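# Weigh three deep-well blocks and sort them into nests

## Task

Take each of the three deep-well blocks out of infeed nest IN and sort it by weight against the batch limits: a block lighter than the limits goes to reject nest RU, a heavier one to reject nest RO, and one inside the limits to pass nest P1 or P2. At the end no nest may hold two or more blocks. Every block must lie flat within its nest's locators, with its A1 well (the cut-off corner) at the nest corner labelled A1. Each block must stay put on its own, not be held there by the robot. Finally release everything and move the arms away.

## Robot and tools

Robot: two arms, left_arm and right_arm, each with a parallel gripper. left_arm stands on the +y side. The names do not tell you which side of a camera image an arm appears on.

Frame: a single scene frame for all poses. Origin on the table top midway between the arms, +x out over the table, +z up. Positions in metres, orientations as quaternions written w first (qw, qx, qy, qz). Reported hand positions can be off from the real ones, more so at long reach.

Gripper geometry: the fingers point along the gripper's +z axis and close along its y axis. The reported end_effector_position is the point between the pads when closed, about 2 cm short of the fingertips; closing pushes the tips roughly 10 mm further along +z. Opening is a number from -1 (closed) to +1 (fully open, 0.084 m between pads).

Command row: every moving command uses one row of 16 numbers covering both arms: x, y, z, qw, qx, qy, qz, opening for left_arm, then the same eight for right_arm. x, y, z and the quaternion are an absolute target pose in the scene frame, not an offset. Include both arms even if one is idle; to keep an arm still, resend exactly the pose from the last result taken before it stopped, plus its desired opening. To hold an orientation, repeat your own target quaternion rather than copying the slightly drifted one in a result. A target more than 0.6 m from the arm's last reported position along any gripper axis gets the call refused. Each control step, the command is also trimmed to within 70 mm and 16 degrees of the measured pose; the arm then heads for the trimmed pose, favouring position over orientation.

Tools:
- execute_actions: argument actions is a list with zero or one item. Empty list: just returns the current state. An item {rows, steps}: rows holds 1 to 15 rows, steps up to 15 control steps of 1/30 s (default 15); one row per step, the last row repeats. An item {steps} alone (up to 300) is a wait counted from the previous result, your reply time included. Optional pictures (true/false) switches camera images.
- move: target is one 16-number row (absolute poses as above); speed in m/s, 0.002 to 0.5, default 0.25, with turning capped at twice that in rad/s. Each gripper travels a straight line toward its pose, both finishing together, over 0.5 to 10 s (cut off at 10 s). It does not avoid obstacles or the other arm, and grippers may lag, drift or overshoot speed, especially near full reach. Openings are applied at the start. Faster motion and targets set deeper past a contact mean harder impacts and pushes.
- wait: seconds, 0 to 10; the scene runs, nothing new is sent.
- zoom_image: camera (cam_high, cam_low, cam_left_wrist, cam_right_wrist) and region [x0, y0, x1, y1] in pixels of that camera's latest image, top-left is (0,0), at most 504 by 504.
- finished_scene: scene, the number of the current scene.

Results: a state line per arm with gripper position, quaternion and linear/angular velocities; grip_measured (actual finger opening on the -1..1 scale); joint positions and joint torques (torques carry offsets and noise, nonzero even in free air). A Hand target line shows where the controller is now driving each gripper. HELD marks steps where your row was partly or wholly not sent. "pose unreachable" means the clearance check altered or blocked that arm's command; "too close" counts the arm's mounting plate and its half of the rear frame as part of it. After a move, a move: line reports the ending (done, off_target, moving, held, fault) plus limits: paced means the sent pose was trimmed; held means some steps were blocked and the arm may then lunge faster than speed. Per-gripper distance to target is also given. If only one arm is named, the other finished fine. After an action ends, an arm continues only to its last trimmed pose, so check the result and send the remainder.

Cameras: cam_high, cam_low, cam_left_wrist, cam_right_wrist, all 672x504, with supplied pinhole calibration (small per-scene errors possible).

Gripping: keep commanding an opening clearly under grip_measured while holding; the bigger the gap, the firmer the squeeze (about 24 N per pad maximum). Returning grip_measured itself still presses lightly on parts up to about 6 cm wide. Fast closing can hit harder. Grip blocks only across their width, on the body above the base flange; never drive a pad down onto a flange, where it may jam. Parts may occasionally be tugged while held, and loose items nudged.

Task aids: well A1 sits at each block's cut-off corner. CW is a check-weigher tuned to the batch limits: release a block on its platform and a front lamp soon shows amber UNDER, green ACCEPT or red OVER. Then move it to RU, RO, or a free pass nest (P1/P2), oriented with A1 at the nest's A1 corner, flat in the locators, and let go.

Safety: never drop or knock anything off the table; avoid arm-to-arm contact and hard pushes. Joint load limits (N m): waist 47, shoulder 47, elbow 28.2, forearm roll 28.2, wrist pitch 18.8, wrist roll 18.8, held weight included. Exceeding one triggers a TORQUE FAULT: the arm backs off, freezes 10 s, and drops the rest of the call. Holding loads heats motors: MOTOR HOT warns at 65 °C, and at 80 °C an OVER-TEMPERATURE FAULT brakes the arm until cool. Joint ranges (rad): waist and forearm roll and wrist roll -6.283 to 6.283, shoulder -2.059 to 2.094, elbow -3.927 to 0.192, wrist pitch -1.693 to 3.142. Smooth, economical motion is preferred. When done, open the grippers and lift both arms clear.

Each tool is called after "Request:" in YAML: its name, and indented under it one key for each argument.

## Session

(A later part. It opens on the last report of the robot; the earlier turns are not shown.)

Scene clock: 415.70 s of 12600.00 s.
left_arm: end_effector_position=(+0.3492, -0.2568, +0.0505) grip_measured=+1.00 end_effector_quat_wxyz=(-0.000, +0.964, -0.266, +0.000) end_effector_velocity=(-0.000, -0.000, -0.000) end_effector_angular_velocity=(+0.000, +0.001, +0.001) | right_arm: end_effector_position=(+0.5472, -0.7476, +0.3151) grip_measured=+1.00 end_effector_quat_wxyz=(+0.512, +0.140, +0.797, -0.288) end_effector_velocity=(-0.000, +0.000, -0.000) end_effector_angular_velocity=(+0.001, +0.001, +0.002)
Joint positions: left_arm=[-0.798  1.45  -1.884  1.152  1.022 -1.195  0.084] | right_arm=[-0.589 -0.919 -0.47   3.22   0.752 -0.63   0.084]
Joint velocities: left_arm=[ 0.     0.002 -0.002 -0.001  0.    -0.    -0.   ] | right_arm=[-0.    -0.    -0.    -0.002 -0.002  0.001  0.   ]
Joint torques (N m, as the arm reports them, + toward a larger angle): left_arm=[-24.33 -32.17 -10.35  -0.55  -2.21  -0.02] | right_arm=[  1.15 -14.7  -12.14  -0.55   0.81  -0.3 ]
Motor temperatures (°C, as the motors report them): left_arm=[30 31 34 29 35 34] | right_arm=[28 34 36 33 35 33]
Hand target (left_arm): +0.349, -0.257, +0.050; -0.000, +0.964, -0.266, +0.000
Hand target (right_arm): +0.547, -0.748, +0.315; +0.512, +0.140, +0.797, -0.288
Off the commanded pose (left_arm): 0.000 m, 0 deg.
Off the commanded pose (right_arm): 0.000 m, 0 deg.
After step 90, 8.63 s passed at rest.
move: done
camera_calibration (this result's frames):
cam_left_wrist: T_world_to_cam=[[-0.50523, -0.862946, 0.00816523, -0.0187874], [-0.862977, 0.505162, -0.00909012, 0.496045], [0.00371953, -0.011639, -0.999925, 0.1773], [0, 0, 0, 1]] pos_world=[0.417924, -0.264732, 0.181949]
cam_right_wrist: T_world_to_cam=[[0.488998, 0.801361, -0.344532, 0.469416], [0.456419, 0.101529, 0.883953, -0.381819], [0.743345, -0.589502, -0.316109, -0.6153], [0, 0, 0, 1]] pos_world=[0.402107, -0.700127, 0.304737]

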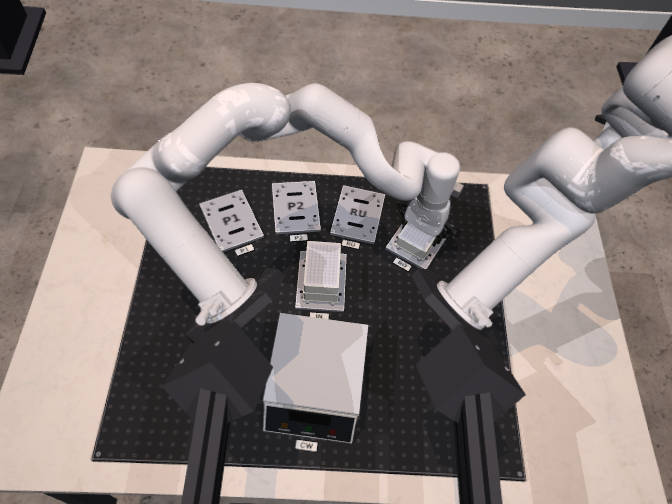

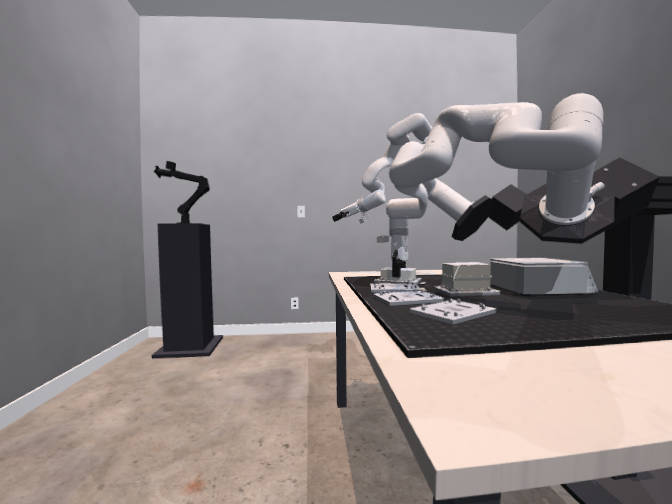

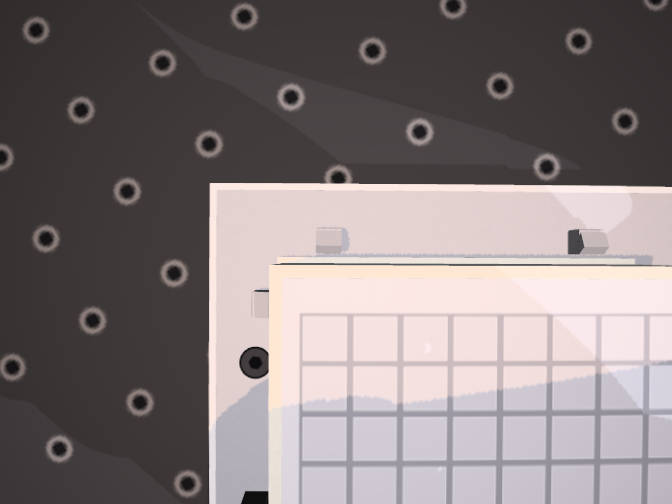

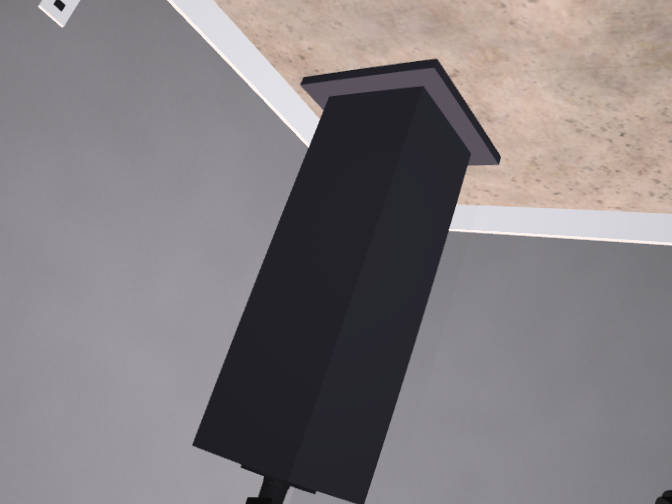

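Request:
move:
  target: [0.3494,-0.2565,0.0505,0,0.9639,-0.2664,0,1,0.5472,-0.7476,0.3151,0.512,0.140,0.797,-0.288,1]
  speed: 0.003

Request:
move:
  target: [0.3494,-0.2565,0.068,0,0.9639,-0.2664,0,1,0.5472,-0.7476,0.3151,0.512,0.140,0.797,-0.288,1]
  speed: 0.01

Scene clock: 425.30 s of 12600.00 s.
left_arm: end_effector_position=(+0.3494, -0.2565, +0.0505) grip_measured=+1.00 end_effector_quat_wxyz=(-0.000, +0.964, -0.266, +0.000) end_effector_velocity=(-0.000, +0.000, -0.000) end_effector_angular_velocity=(+0.000, +0.000, -0.001) | right_arm: end_effector_position=(+0.5472, -0.7476, +0.3151) grip_measured=+1.00 end_effector_quat_wxyz=(+0.512, +0.140, +0.797, -0.288) end_effector_velocity=(+0.000, +0.000, -0.000) end_effector_angular_velocity=(-0.000, +0.001, +0.002)
Joint positions: left_arm=[-0.797  1.449 -1.883  1.153  1.022 -1.195  0.084] | right_arm=[-0.589 -0.919 -0.47   3.22   0.752 -0.63   0.084]
Joint velocities: left_arm=[ 0.001 -0.001  0.002  0.001 -0.     0.    -0.   ] | right_arm=[ 0.001  0.    -0.    -0.    -0.001 -0.001  0.   ]
Joint torques (N m, as the arm reports them, + toward a larger angle): left_arm=[-24.67 -31.64 -10.1   -0.76  -2.27  -0.02] | right_arm=[  1.26 -15.5  -12.43  -0.63   1.    -0.29]
Motor temperatures (°C, as the motors report them): left_arm=[30 31 34 29 35 34] | right_arm=[28 34 36 33 35 33]
Hand target (left_arm): +0.349, -0.257, +0.051; +0.000, +0.964, -0.266, -0.000
Hand target (right_arm): +0.547, -0.748, +0.315; +0.512, +0.140, +0.797, -0.288
Off the commanded pose (left_arm): 0.000 m, 0 deg.
Off the commanded pose (right_arm): 0.000 m, 0 deg.
After step 90, 5.90 s passed at rest.
move: done
camera_calibration (this result's frames):
cam_left_wrist: T_world_to_cam=[[-0.505217, -0.862954, 0.00816919, -0.0184948], [-0.862985, 0.505149, -0.00907793, 0.496071], [0.00370718, -0.0116362, -0.999925, 0.177305], [0, 0, 0, 1]] pos_world=[0.4181, -0.264486, 0.181946]
cam_right_wrist: T_world_to_cam=[[0.488998, 0.801361, -0.344532, 0.469416], [0.456419, 0.101529, 0.883953, -0.381819], [0.743345, -0.589502, -0.316109, -0.6153], [0, 0, 0, 1]] pos_world=[0.402107, -0.700127, 0.304737]

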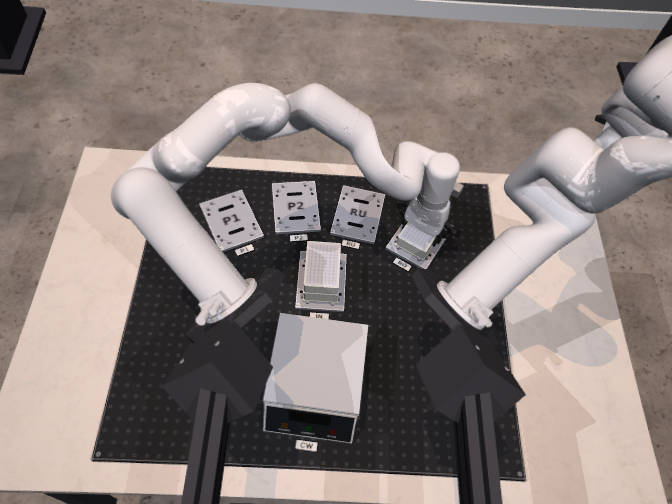

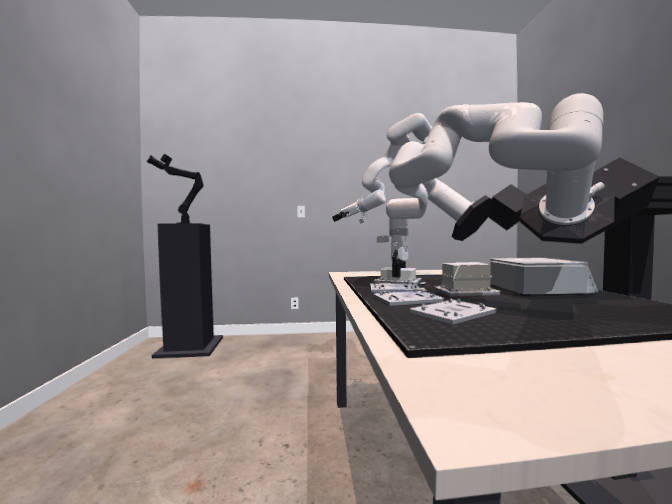

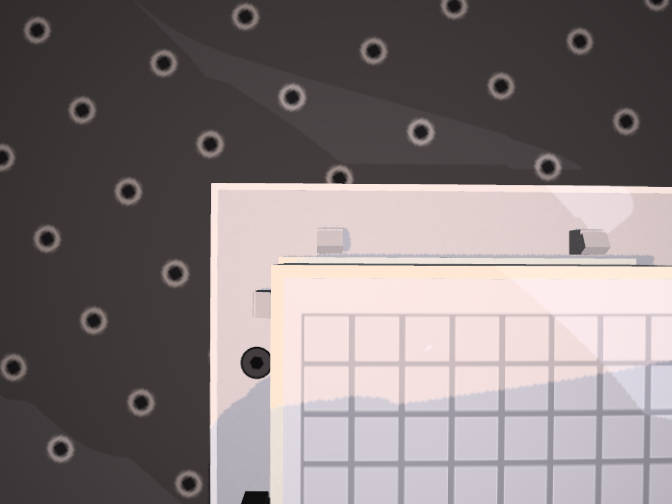

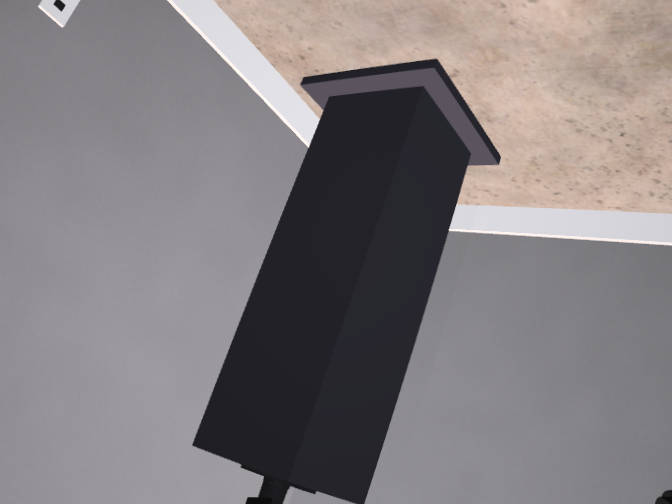

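Scene clock: 427.27 s of 12600.00 s.
left_arm: end_effector_position=(+0.3494, -0.2565, +0.0677) grip_measured=+1.00 end_effector_quat_wxyz=(+0.000, +0.964, -0.266, +0.000) end_effector_velocity=(-0.000, +0.001, +0.002) end_effector_angular_velocity=(+0.003, +0.001, +0.000) | right_arm: end_effector_position=(+0.5472, -0.7476, +0.3151) grip_measured=+1.00 end_effector_quat_wxyz=(+0.512, +0.140, +0.797, -0.288) end_effector_velocity=(+0.000, +0.000, +0.000) end_effector_angular_velocity=(+0.001, -0.002, -0.000)
Joint positions: left_arm=[-0.824  1.416 -1.855  1.129  1.034 -1.196  0.084] | right_arm=[-0.589 -0.919 -0.47   3.22   0.752 -0.63   0.084]
Joint velocities: left_arm=[-0.004 -0.005  0.005 -0.004  0.004 -0.001  0.   ] | right_arm=[ 0.001 -0.     0.    -0.     0.001  0.002  0.   ]
Joint torques (N m, as the arm reports them, + toward a larger angle): left_arm=[-24.43 -31.85 -10.74  -0.45  -2.08   0.  ] | right_arm=[  1.9  -15.41 -12.21  -0.5    0.77  -0.23]
Motor temperatures (°C, as the motors report them): left_arm=[30 31 34 29 35 34] | right_arm=[28 34 36 33 35 33]
Hand target (left_arm): +0.349, -0.256, +0.068; -0.000, +0.964, -0.266, +0.000
Hand target (right_arm): +0.547, -0.748, +0.315; +0.512, +0.140, +0.797, -0.288
Off the commanded pose (left_arm): 0.000 m, 0 deg.
Off the commanded pose (right_arm): 0.000 m, 0 deg.
move: done
camera_calibration (this result's frames):
cam_left_wrist: T_world_to_cam=[[-0.505163, -0.862985, 0.00814795, -0.0186258], [-0.863015, 0.505094, -0.00921004, 0.496272], [0.00383265, -0.0116844, -0.999924, 0.194486], [0, 0, 0, 1]] pos_world=[0.418136, -0.264465, 0.199194]
cam_right_wrist: T_world_to_cam=[[0.488998, 0.801361, -0.344532, 0.469416], [0.456419, 0.10153, 0.883953, -0.381818], [0.743346, -0.589502, -0.316109, -0.615301], [0, 0, 0, 1]] pos_world=[0.402107, -0.700127, 0.304737]

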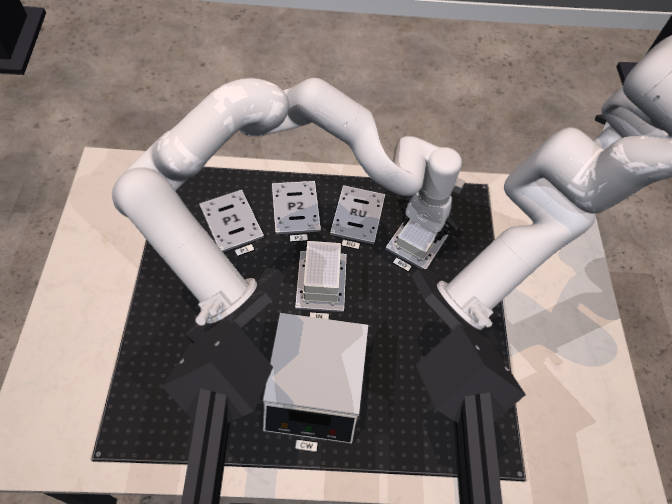

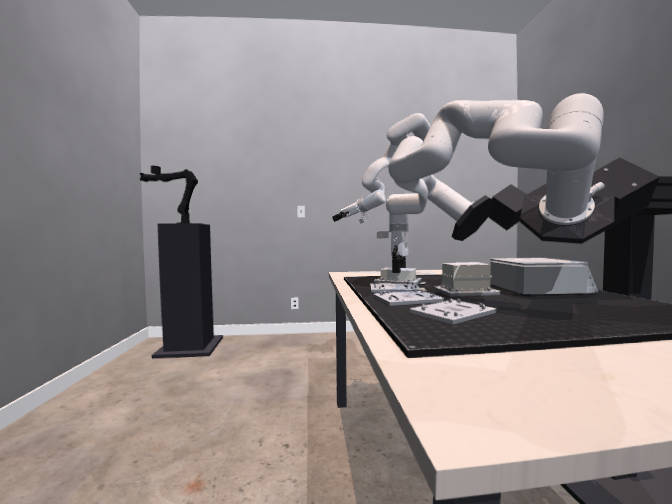

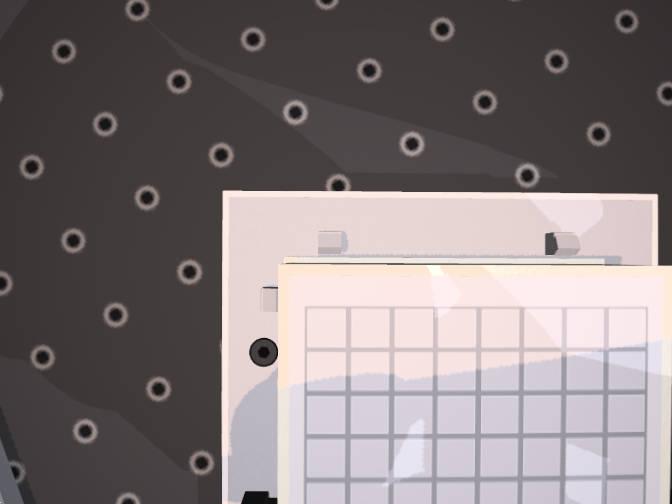

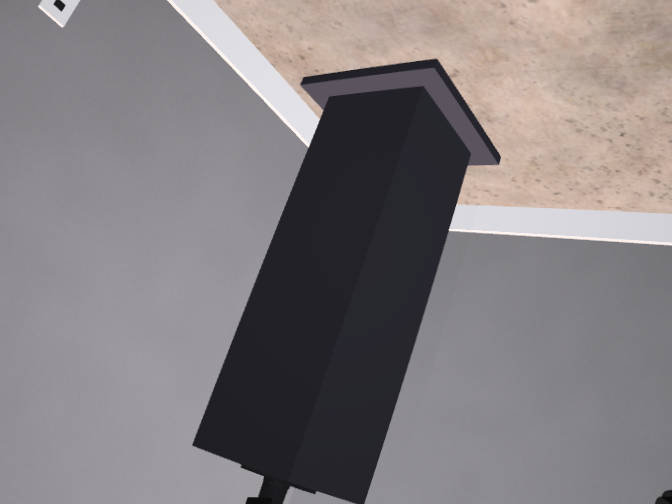

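Request:
move:
  target: [0.3494,-0.2565,0.10,0,0.9639,-0.2664,0,1,0.5472,-0.7476,0.3151,0.512,0.140,0.797,-0.288,1]
  speed: 0.03

Request:
move:
  target: [0.325,-0.219,0.12,0,0.9639,-0.2664,0,1,0.5472,-0.7476,0.3151,0.512,0.140,0.797,-0.288,1]
  speed: 0.05

Request:
zoom_image:
  camera: "cam_left_wrist"
  region: [270, 80, 450, 260]

Request:
wait:
  seconds: 0

Request:
move:
  target: [0.276,-0.302,0.12,0,0.9639,-0.2664,0,1,0.5472,-0.7476,0.3151,0.512,0.140,0.797,-0.288,1]
  speed: 0.05

Request:
zoom_image:
  camera: "cam_left_wrist"
  region: [220, 80, 400, 260]

Scene clock: 453.53 s of 12600.00 s.
left_arm: end_effector_position=(+0.3494, -0.2564, +0.0997) grip_measured=+1.00 end_effector_quat_wxyz=(-0.000, +0.964, -0.266, -0.000) end_effector_velocity=(-0.001, +0.001, +0.001) end_effector_angular_velocity=(+0.002, +0.002, -0.001) | right_arm: end_effector_position=(+0.5472, -0.7476, +0.3151) grip_measured=+1.00 end_effector_quat_wxyz=(+0.512, +0.140, +0.797, -0.288) end_effector_velocity=(+0.000, +0.001, -0.000) end_effector_angular_velocity=(+0.001, -0.000, +0.002)
Joint positions: left_arm=[-0.873  1.359 -1.812  1.083  1.06  -1.192  0.084] | right_arm=[-0.589 -0.919 -0.47   3.22   0.752 -0.63   0.084]
Joint velocities: left_arm=[-0.002 -0.004  0.004 -0.004  0.002  0.001  0.   ] | right_arm=[ 0.001  0.    -0.    -0.001 -0.     0.    -0.   ]
Joint torques (N m, as the arm reports them, + toward a larger angle): left_arm=[-24.27 -33.03 -11.46  -0.43  -2.14   0.07] | right_arm=[  1.87 -15.91 -12.01  -0.62   0.85  -0.18]
Motor temperatures (°C, as the motors report them): left_arm=[30 31 34 29 35 34] | right_arm=[28 34 37 33 35 33]
Hand target (left_arm): +0.349, -0.256, +0.100; -0.000, +0.964, -0.266, +0.000
Hand target (right_arm): +0.547, -0.748, +0.315; +0.512, +0.140, +0.797, -0.288
Off the commanded pose (left_arm): 0.000 m, 0 deg.
Off the commanded pose (right_arm): 0.000 m, 0 deg.
After step 90, 21.83 s passed at rest.
move: done
camera_calibration (this result's frames):
cam_left_wrist: T_world_to_cam=[[-0.50522, -0.862954, 0.00799022, -0.0188185], [-0.862983, 0.505153, -0.00900517, 0.496425], [0.00373476, -0.011445, -0.999928, 0.226514], [0, 0, 0, 1]] pos_world=[0.418053, -0.264418, 0.231119]
cam_right_wrist: T_world_to_cam=[[0.488998, 0.801361, -0.344532, 0.469416], [0.456419, 0.10153, 0.883953, -0.381819], [0.743345, -0.589502, -0.316109, -0.6153], [0, 0, 0, 1]] pos_world=[0.402107, -0.700127, 0.304737]

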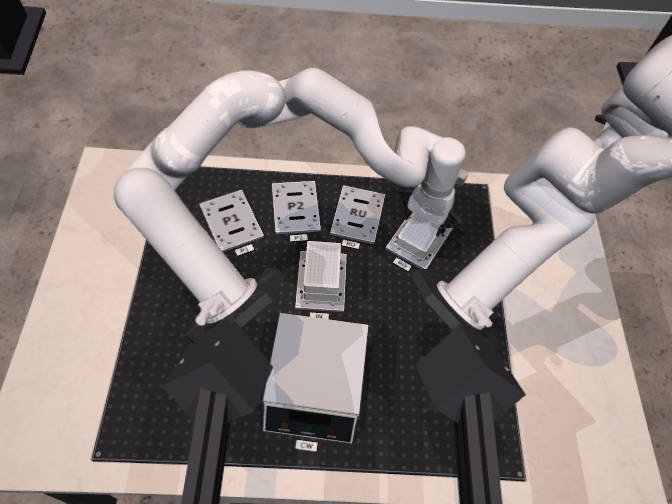

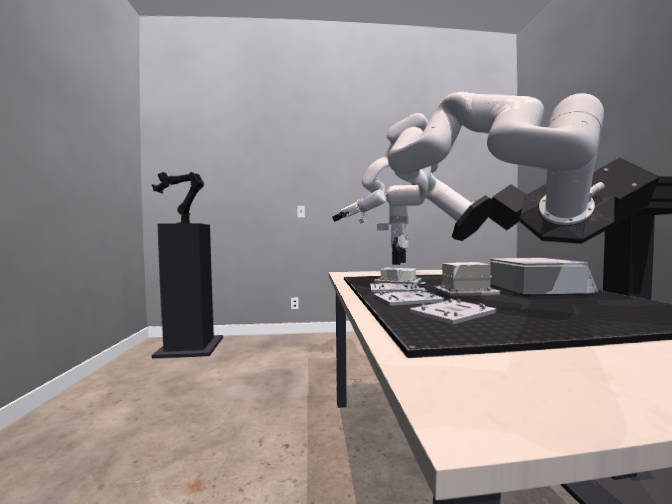

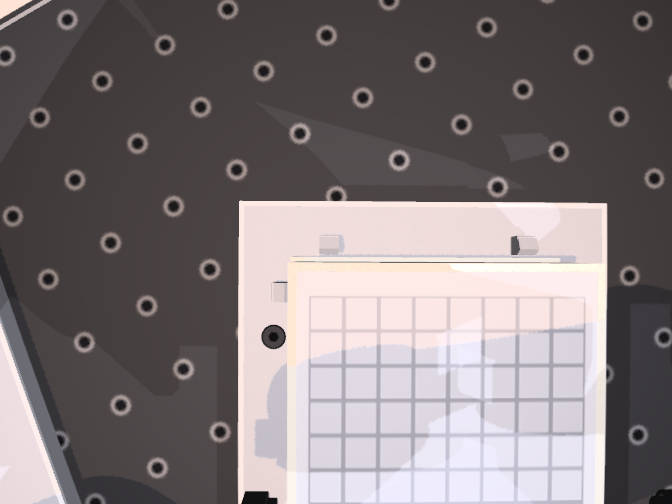

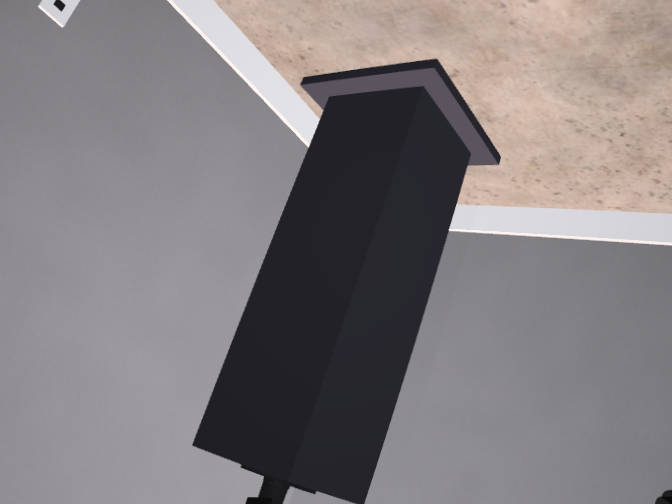

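Scene clock: 454.97 s of 12600.00 s.
left_arm: end_effector_position=(+0.3252, -0.2191, +0.1198) grip_measured=+1.00 end_effector_quat_wxyz=(+0.000, +0.964, -0.266, -0.000) end_effector_velocity=(-0.001, +0.001, +0.001) end_effector_angular_velocity=(-0.002, +0.000, -0.001) | right_arm: end_effector_position=(+0.5472, -0.7476, +0.3151) grip_measured=+1.00 end_effector_quat_wxyz=(+0.512, +0.140, +0.797, -0.288) end_effector_velocity=(+0.000, +0.000, -0.000) end_effector_angular_velocity=(+0.001, +0.001, +0.001)
Joint positions: left_arm=[-0.897  1.196 -1.551  1.114  1.023 -1.299  0.084] | right_arm=[-0.589 -0.919 -0.47   3.22   0.752 -0.63   0.084]
Joint velocities: left_arm=[-0.001 -0.007  0.012  0.002 -0.004 -0.005  0.   ] | right_arm=[ 0.    -0.     0.    -0.001 -0.001  0.    -0.   ]
Joint torques (N m, as the arm reports them, + toward a larger angle): left_arm=[-22.82 -31.08 -11.01  -0.48  -2.19   0.09] | right_arm=[  2.03 -15.86 -12.2   -0.58   1.04  -0.11]
Motor temperatures (°C, as the motors report them): left_arm=[30 31 34 29 35 34] | right_arm=[28 34 37 33 35 33]
Hand target (left_arm): +0.325, -0.219, +0.120; +0.000, +0.964, -0.266, +0.000
Hand target (right_arm): +0.547, -0.748, +0.315; +0.512, +0.140, +0.797, -0.288
Off the commanded pose (left_arm): 0.000 m, 0 deg.
Off the commanded pose (right_arm): 0.000 m, 0 deg.
move: done
camera_calibration (this result's frames):
cam_left_wrist: T_world_to_cam=[[-0.505282, -0.862915, 0.00820671, 0.00103439], [-0.862947, 0.505215, -0.00901307, 0.456882], [0.00363137, -0.0116361, -0.999926, 0.247155], [0, 0, 0, 1]] pos_world=[0.39389, -0.227055, 0.251246]
cam_right_wrist: T_world_to_cam=[[0.488998, 0.801361, -0.344532, 0.469416], [0.456419, 0.10153, 0.883953, -0.381818], [0.743346, -0.589502, -0.316109, -0.6153], [0, 0, 0, 1]] pos_world=[0.402107, -0.700127, 0.304737]

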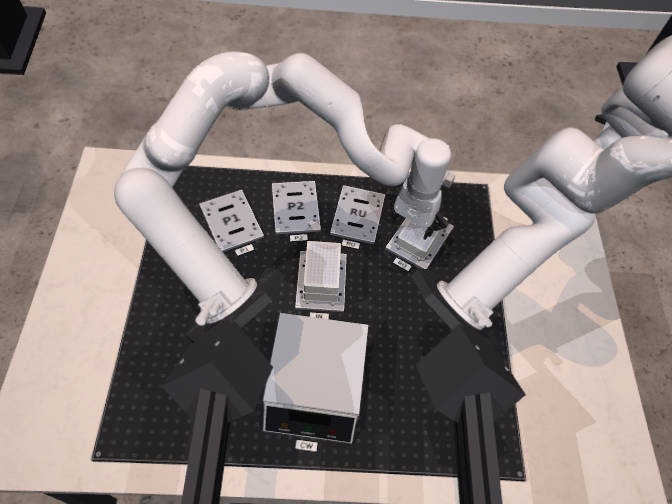

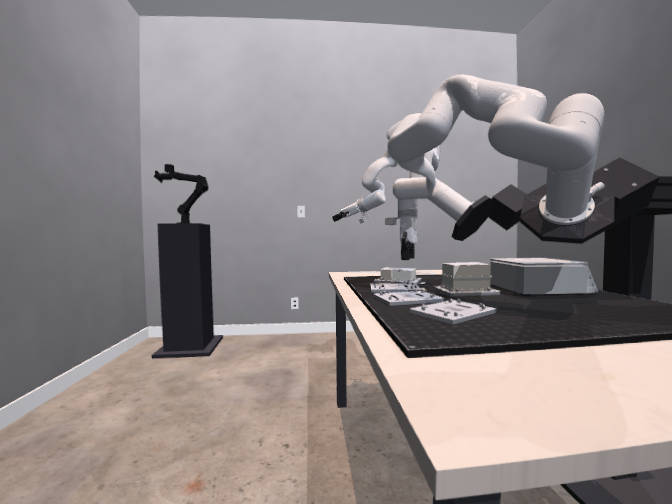

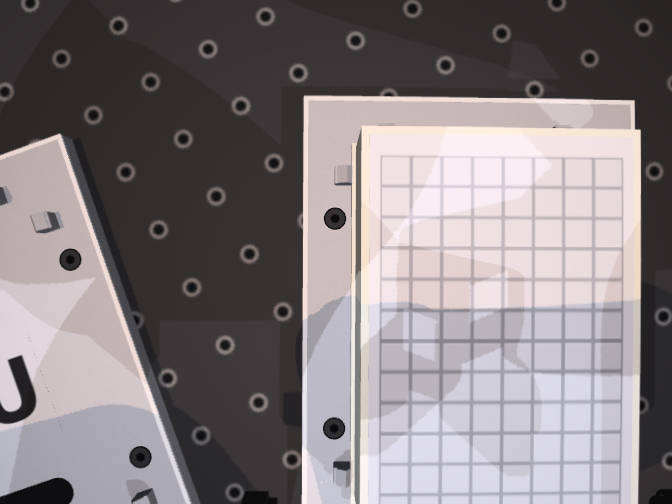

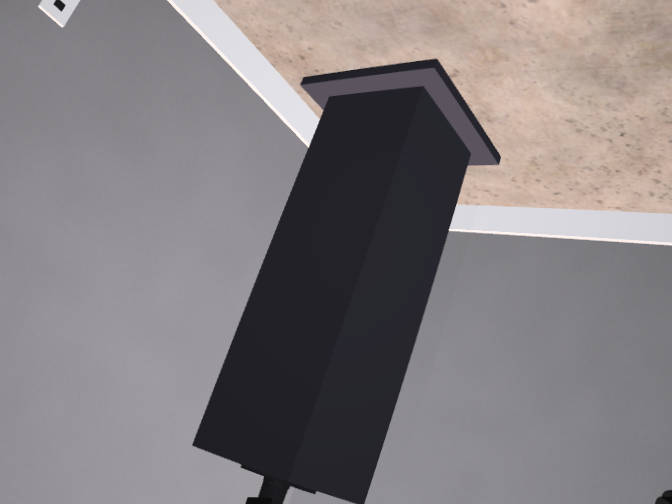

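Region (270, 80, 450, 260) of cam_left_wrist's 672x504 image, scaled by 2.800, with more detail than that image has.

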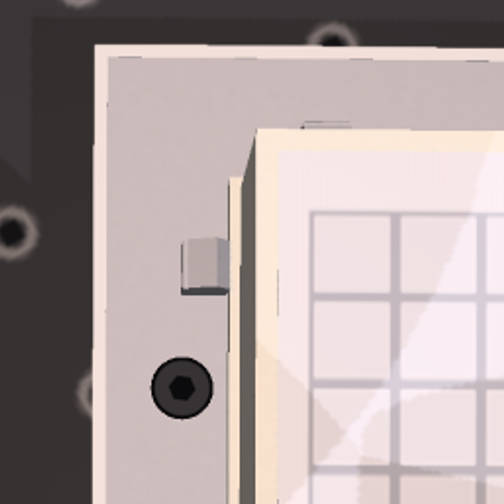

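Scene clock: 454.97 s of 12600.00 s.
left_arm: end_effector_position=(+0.3252, -0.2191, +0.1198) grip_measured=+1.00 end_effector_quat_wxyz=(+0.000, +0.964, -0.266, -0.000) end_effector_velocity=(-0.001, +0.001, +0.001) end_effector_angular_velocity=(-0.002, +0.000, -0.001) | right_arm: end_effector_position=(+0.5472, -0.7476, +0.3151) grip_measured=+1.00 end_effector_quat_wxyz=(+0.512, +0.140, +0.797, -0.288) end_effector_velocity=(+0.000, +0.000, -0.000) end_effector_angular_velocity=(+0.001, +0.001, +0.001)
Joint positions: left_arm=[-0.897  1.196 -1.551  1.114  1.023 -1.299  0.084] | right_arm=[-0.589 -0.919 -0.47   3.22   0.752 -0.63   0.084]
Joint velocities: left_arm=[-0.001 -0.007  0.012  0.002 -0.004 -0.005  0.   ] | right_arm=[ 0.    -0.     0.    -0.001 -0.001  0.    -0.   ]
Joint torques (N m, as the arm reports them, + toward a larger angle): left_arm=[-22.82 -31.08 -11.01  -0.48  -2.19   0.09] | right_arm=[  2.03 -15.86 -12.2   -0.58   1.04  -0.11]
Motor temperatures (°C, as the motors report them): left_arm=[30 31 34 29 35 34] | right_arm=[28 34 37 33 35 33]
Hand target (left_arm): +0.325, -0.219, +0.120; +0.000, +0.964, -0.266, +0.000
Hand target (right_arm): +0.547, -0.748, +0.315; +0.512, +0.140, +0.797, -0.288
Off the commanded pose (left_arm): 0.000 m, 0 deg.
Off the commanded pose (right_arm): 0.000 m, 0 deg.
camera_calibration (this result's frames):
cam_left_wrist: T_world_to_cam=[[-0.505282, -0.862915, 0.00820671, 0.00103439], [-0.862947, 0.505215, -0.00901307, 0.456882], [0.00363137, -0.0116361, -0.999926, 0.247155], [0, 0, 0, 1]] pos_world=[0.39389, -0.227055, 0.251246]
cam_right_wrist: T_world_to_cam=[[0.488998, 0.801361, -0.344532, 0.469416], [0.456419, 0.10153, 0.883953, -0.381818], [0.743346, -0.589502, -0.316109, -0.6153], [0, 0, 0, 1]] pos_world=[0.402107, -0.700127, 0.304737]

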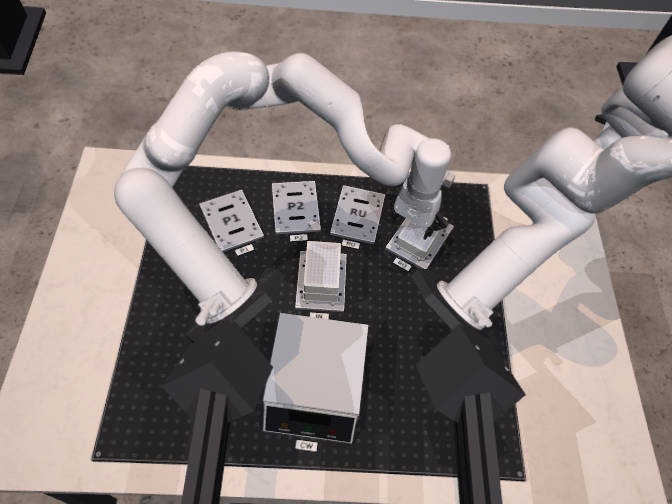

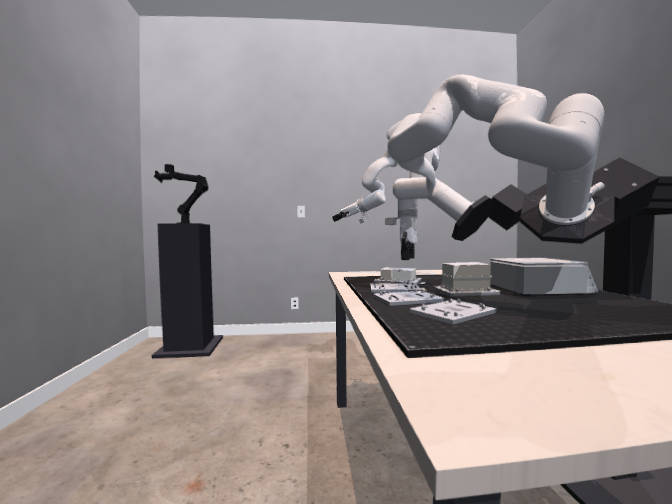

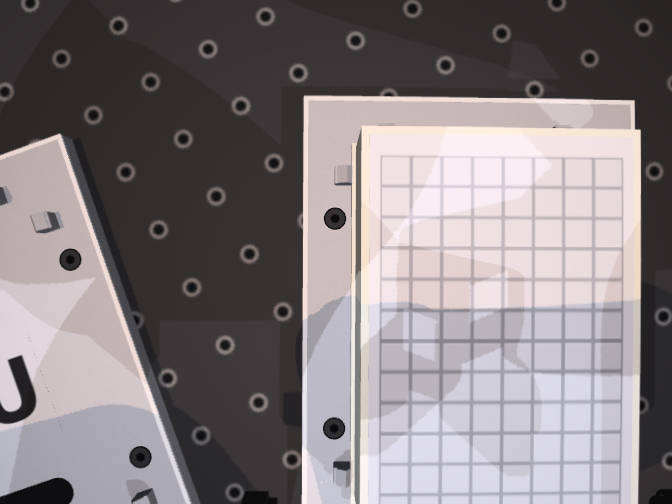

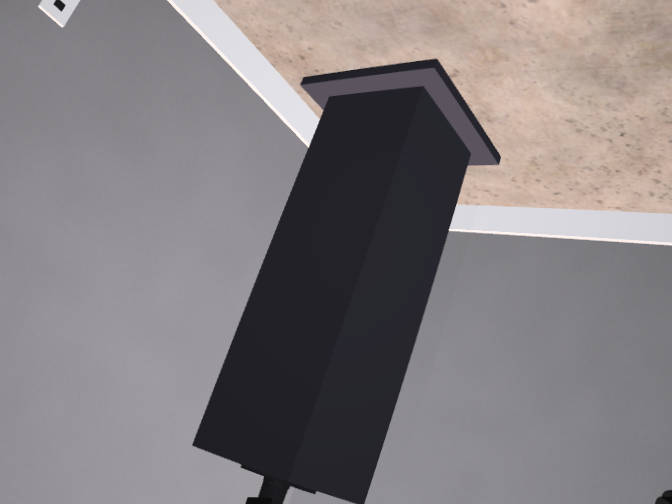

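Scene clock: 457.33 s of 12600.00 s.
left_arm: end_effector_position=(+0.2761, -0.3016, +0.1200) grip_measured=+1.00 end_effector_quat_wxyz=(+0.000, +0.964, -0.266, +0.000) end_effector_velocity=(-0.001, -0.002, +0.000) end_effector_angular_velocity=(+0.004, +0.000, -0.001) | right_arm: end_effector_position=(+0.5472, -0.7476, +0.3151) grip_measured=+1.00 end_effector_quat_wxyz=(+0.512, +0.140, +0.797, -0.288) end_effector_velocity=(+0.000, +0.001, +0.000) end_effector_angular_velocity=(-0.001, +0.001, +0.003)
Joint positions: left_arm=[-1.01   1.516 -1.951  0.984  1.101 -1.245  0.084] | right_arm=[-0.589 -0.919 -0.47   3.22   0.752 -0.63   0.084]
Joint velocities: left_arm=[-0.004  0.012 -0.018 -0.007  0.009  0.006  0.   ] | right_arm=[ 0.001 -0.    -0.    -0.003 -0.001 -0.001 -0.   ]
Joint torques (N m, as the arm reports them, + toward a larger angle): left_arm=[-23.16 -35.68 -12.54  -0.46  -2.19   0.14] | right_arm=[  2.02 -15.16 -12.2   -0.84   0.93  -0.15]
Motor temperatures (°C, as the motors report them): left_arm=[30 31 34 29 35 34] | right_arm=[28 34 37 33 35 33]
Hand target (left_arm): +0.276, -0.302, +0.120; -0.000, +0.964, -0.266, +0.000
Hand target (right_arm): +0.547, -0.748, +0.315; +0.512, +0.140, +0.797, -0.288
Off the commanded pose (left_arm): 0.000 m, 0 deg.
Off the commanded pose (right_arm): 0.000 m, 0 deg.
move: done
camera_calibration (this result's frames):
cam_left_wrist: T_world_to_cam=[[-0.504819, -0.863186, 0.00816973, -0.0951748], [-0.863216, 0.504747, -0.00943777, 0.456221], [0.00402291, -0.0118166, -0.999922, 0.246387], [0, 0, 0, 1]] pos_world=[0.34478, -0.309518, 0.251451]
cam_right_wrist: T_world_to_cam=[[0.488998, 0.801361, -0.344532, 0.469416], [0.456419, 0.10153, 0.883953, -0.381818], [0.743345, -0.589502, -0.316109, -0.6153], [0, 0, 0, 1]] pos_world=[0.402107, -0.700127, 0.304737]

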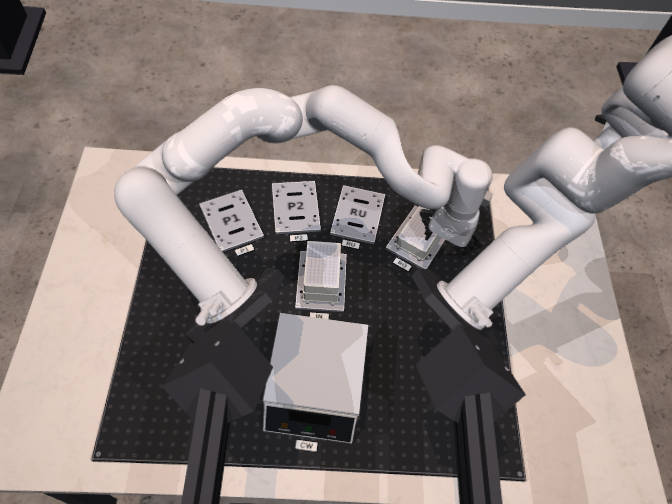

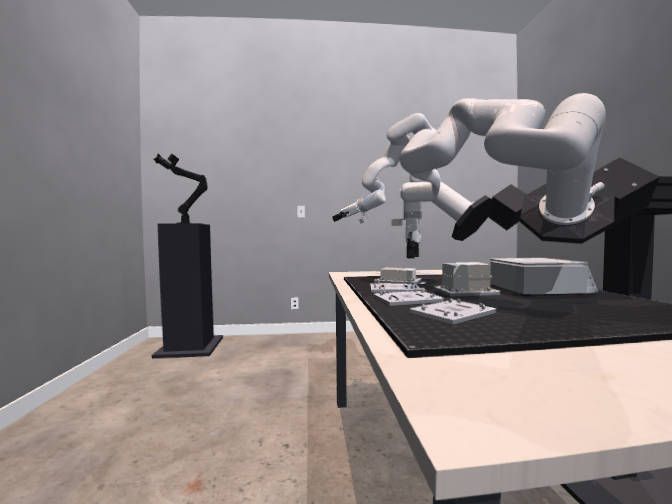

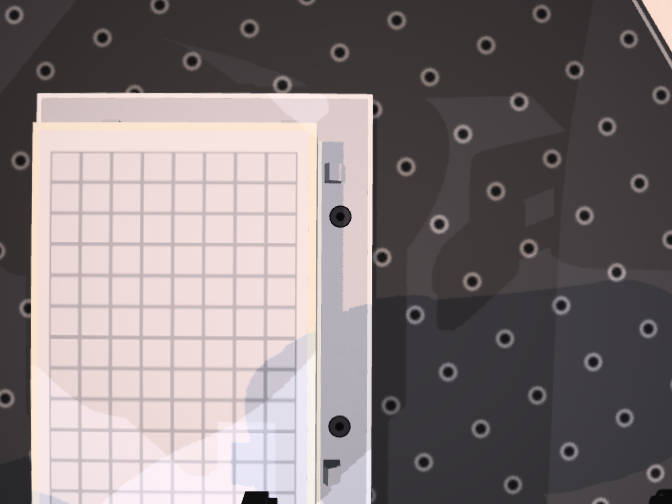

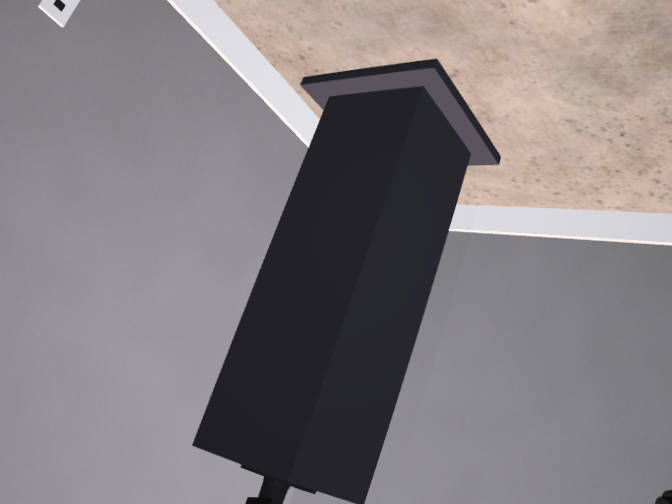

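Region (220, 80, 400, 260) of cam_left_wrist's 672x504 image, scaled by 2.800, with more detail than that image has.

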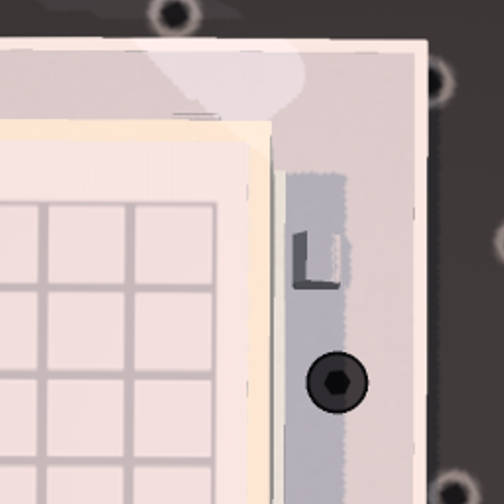

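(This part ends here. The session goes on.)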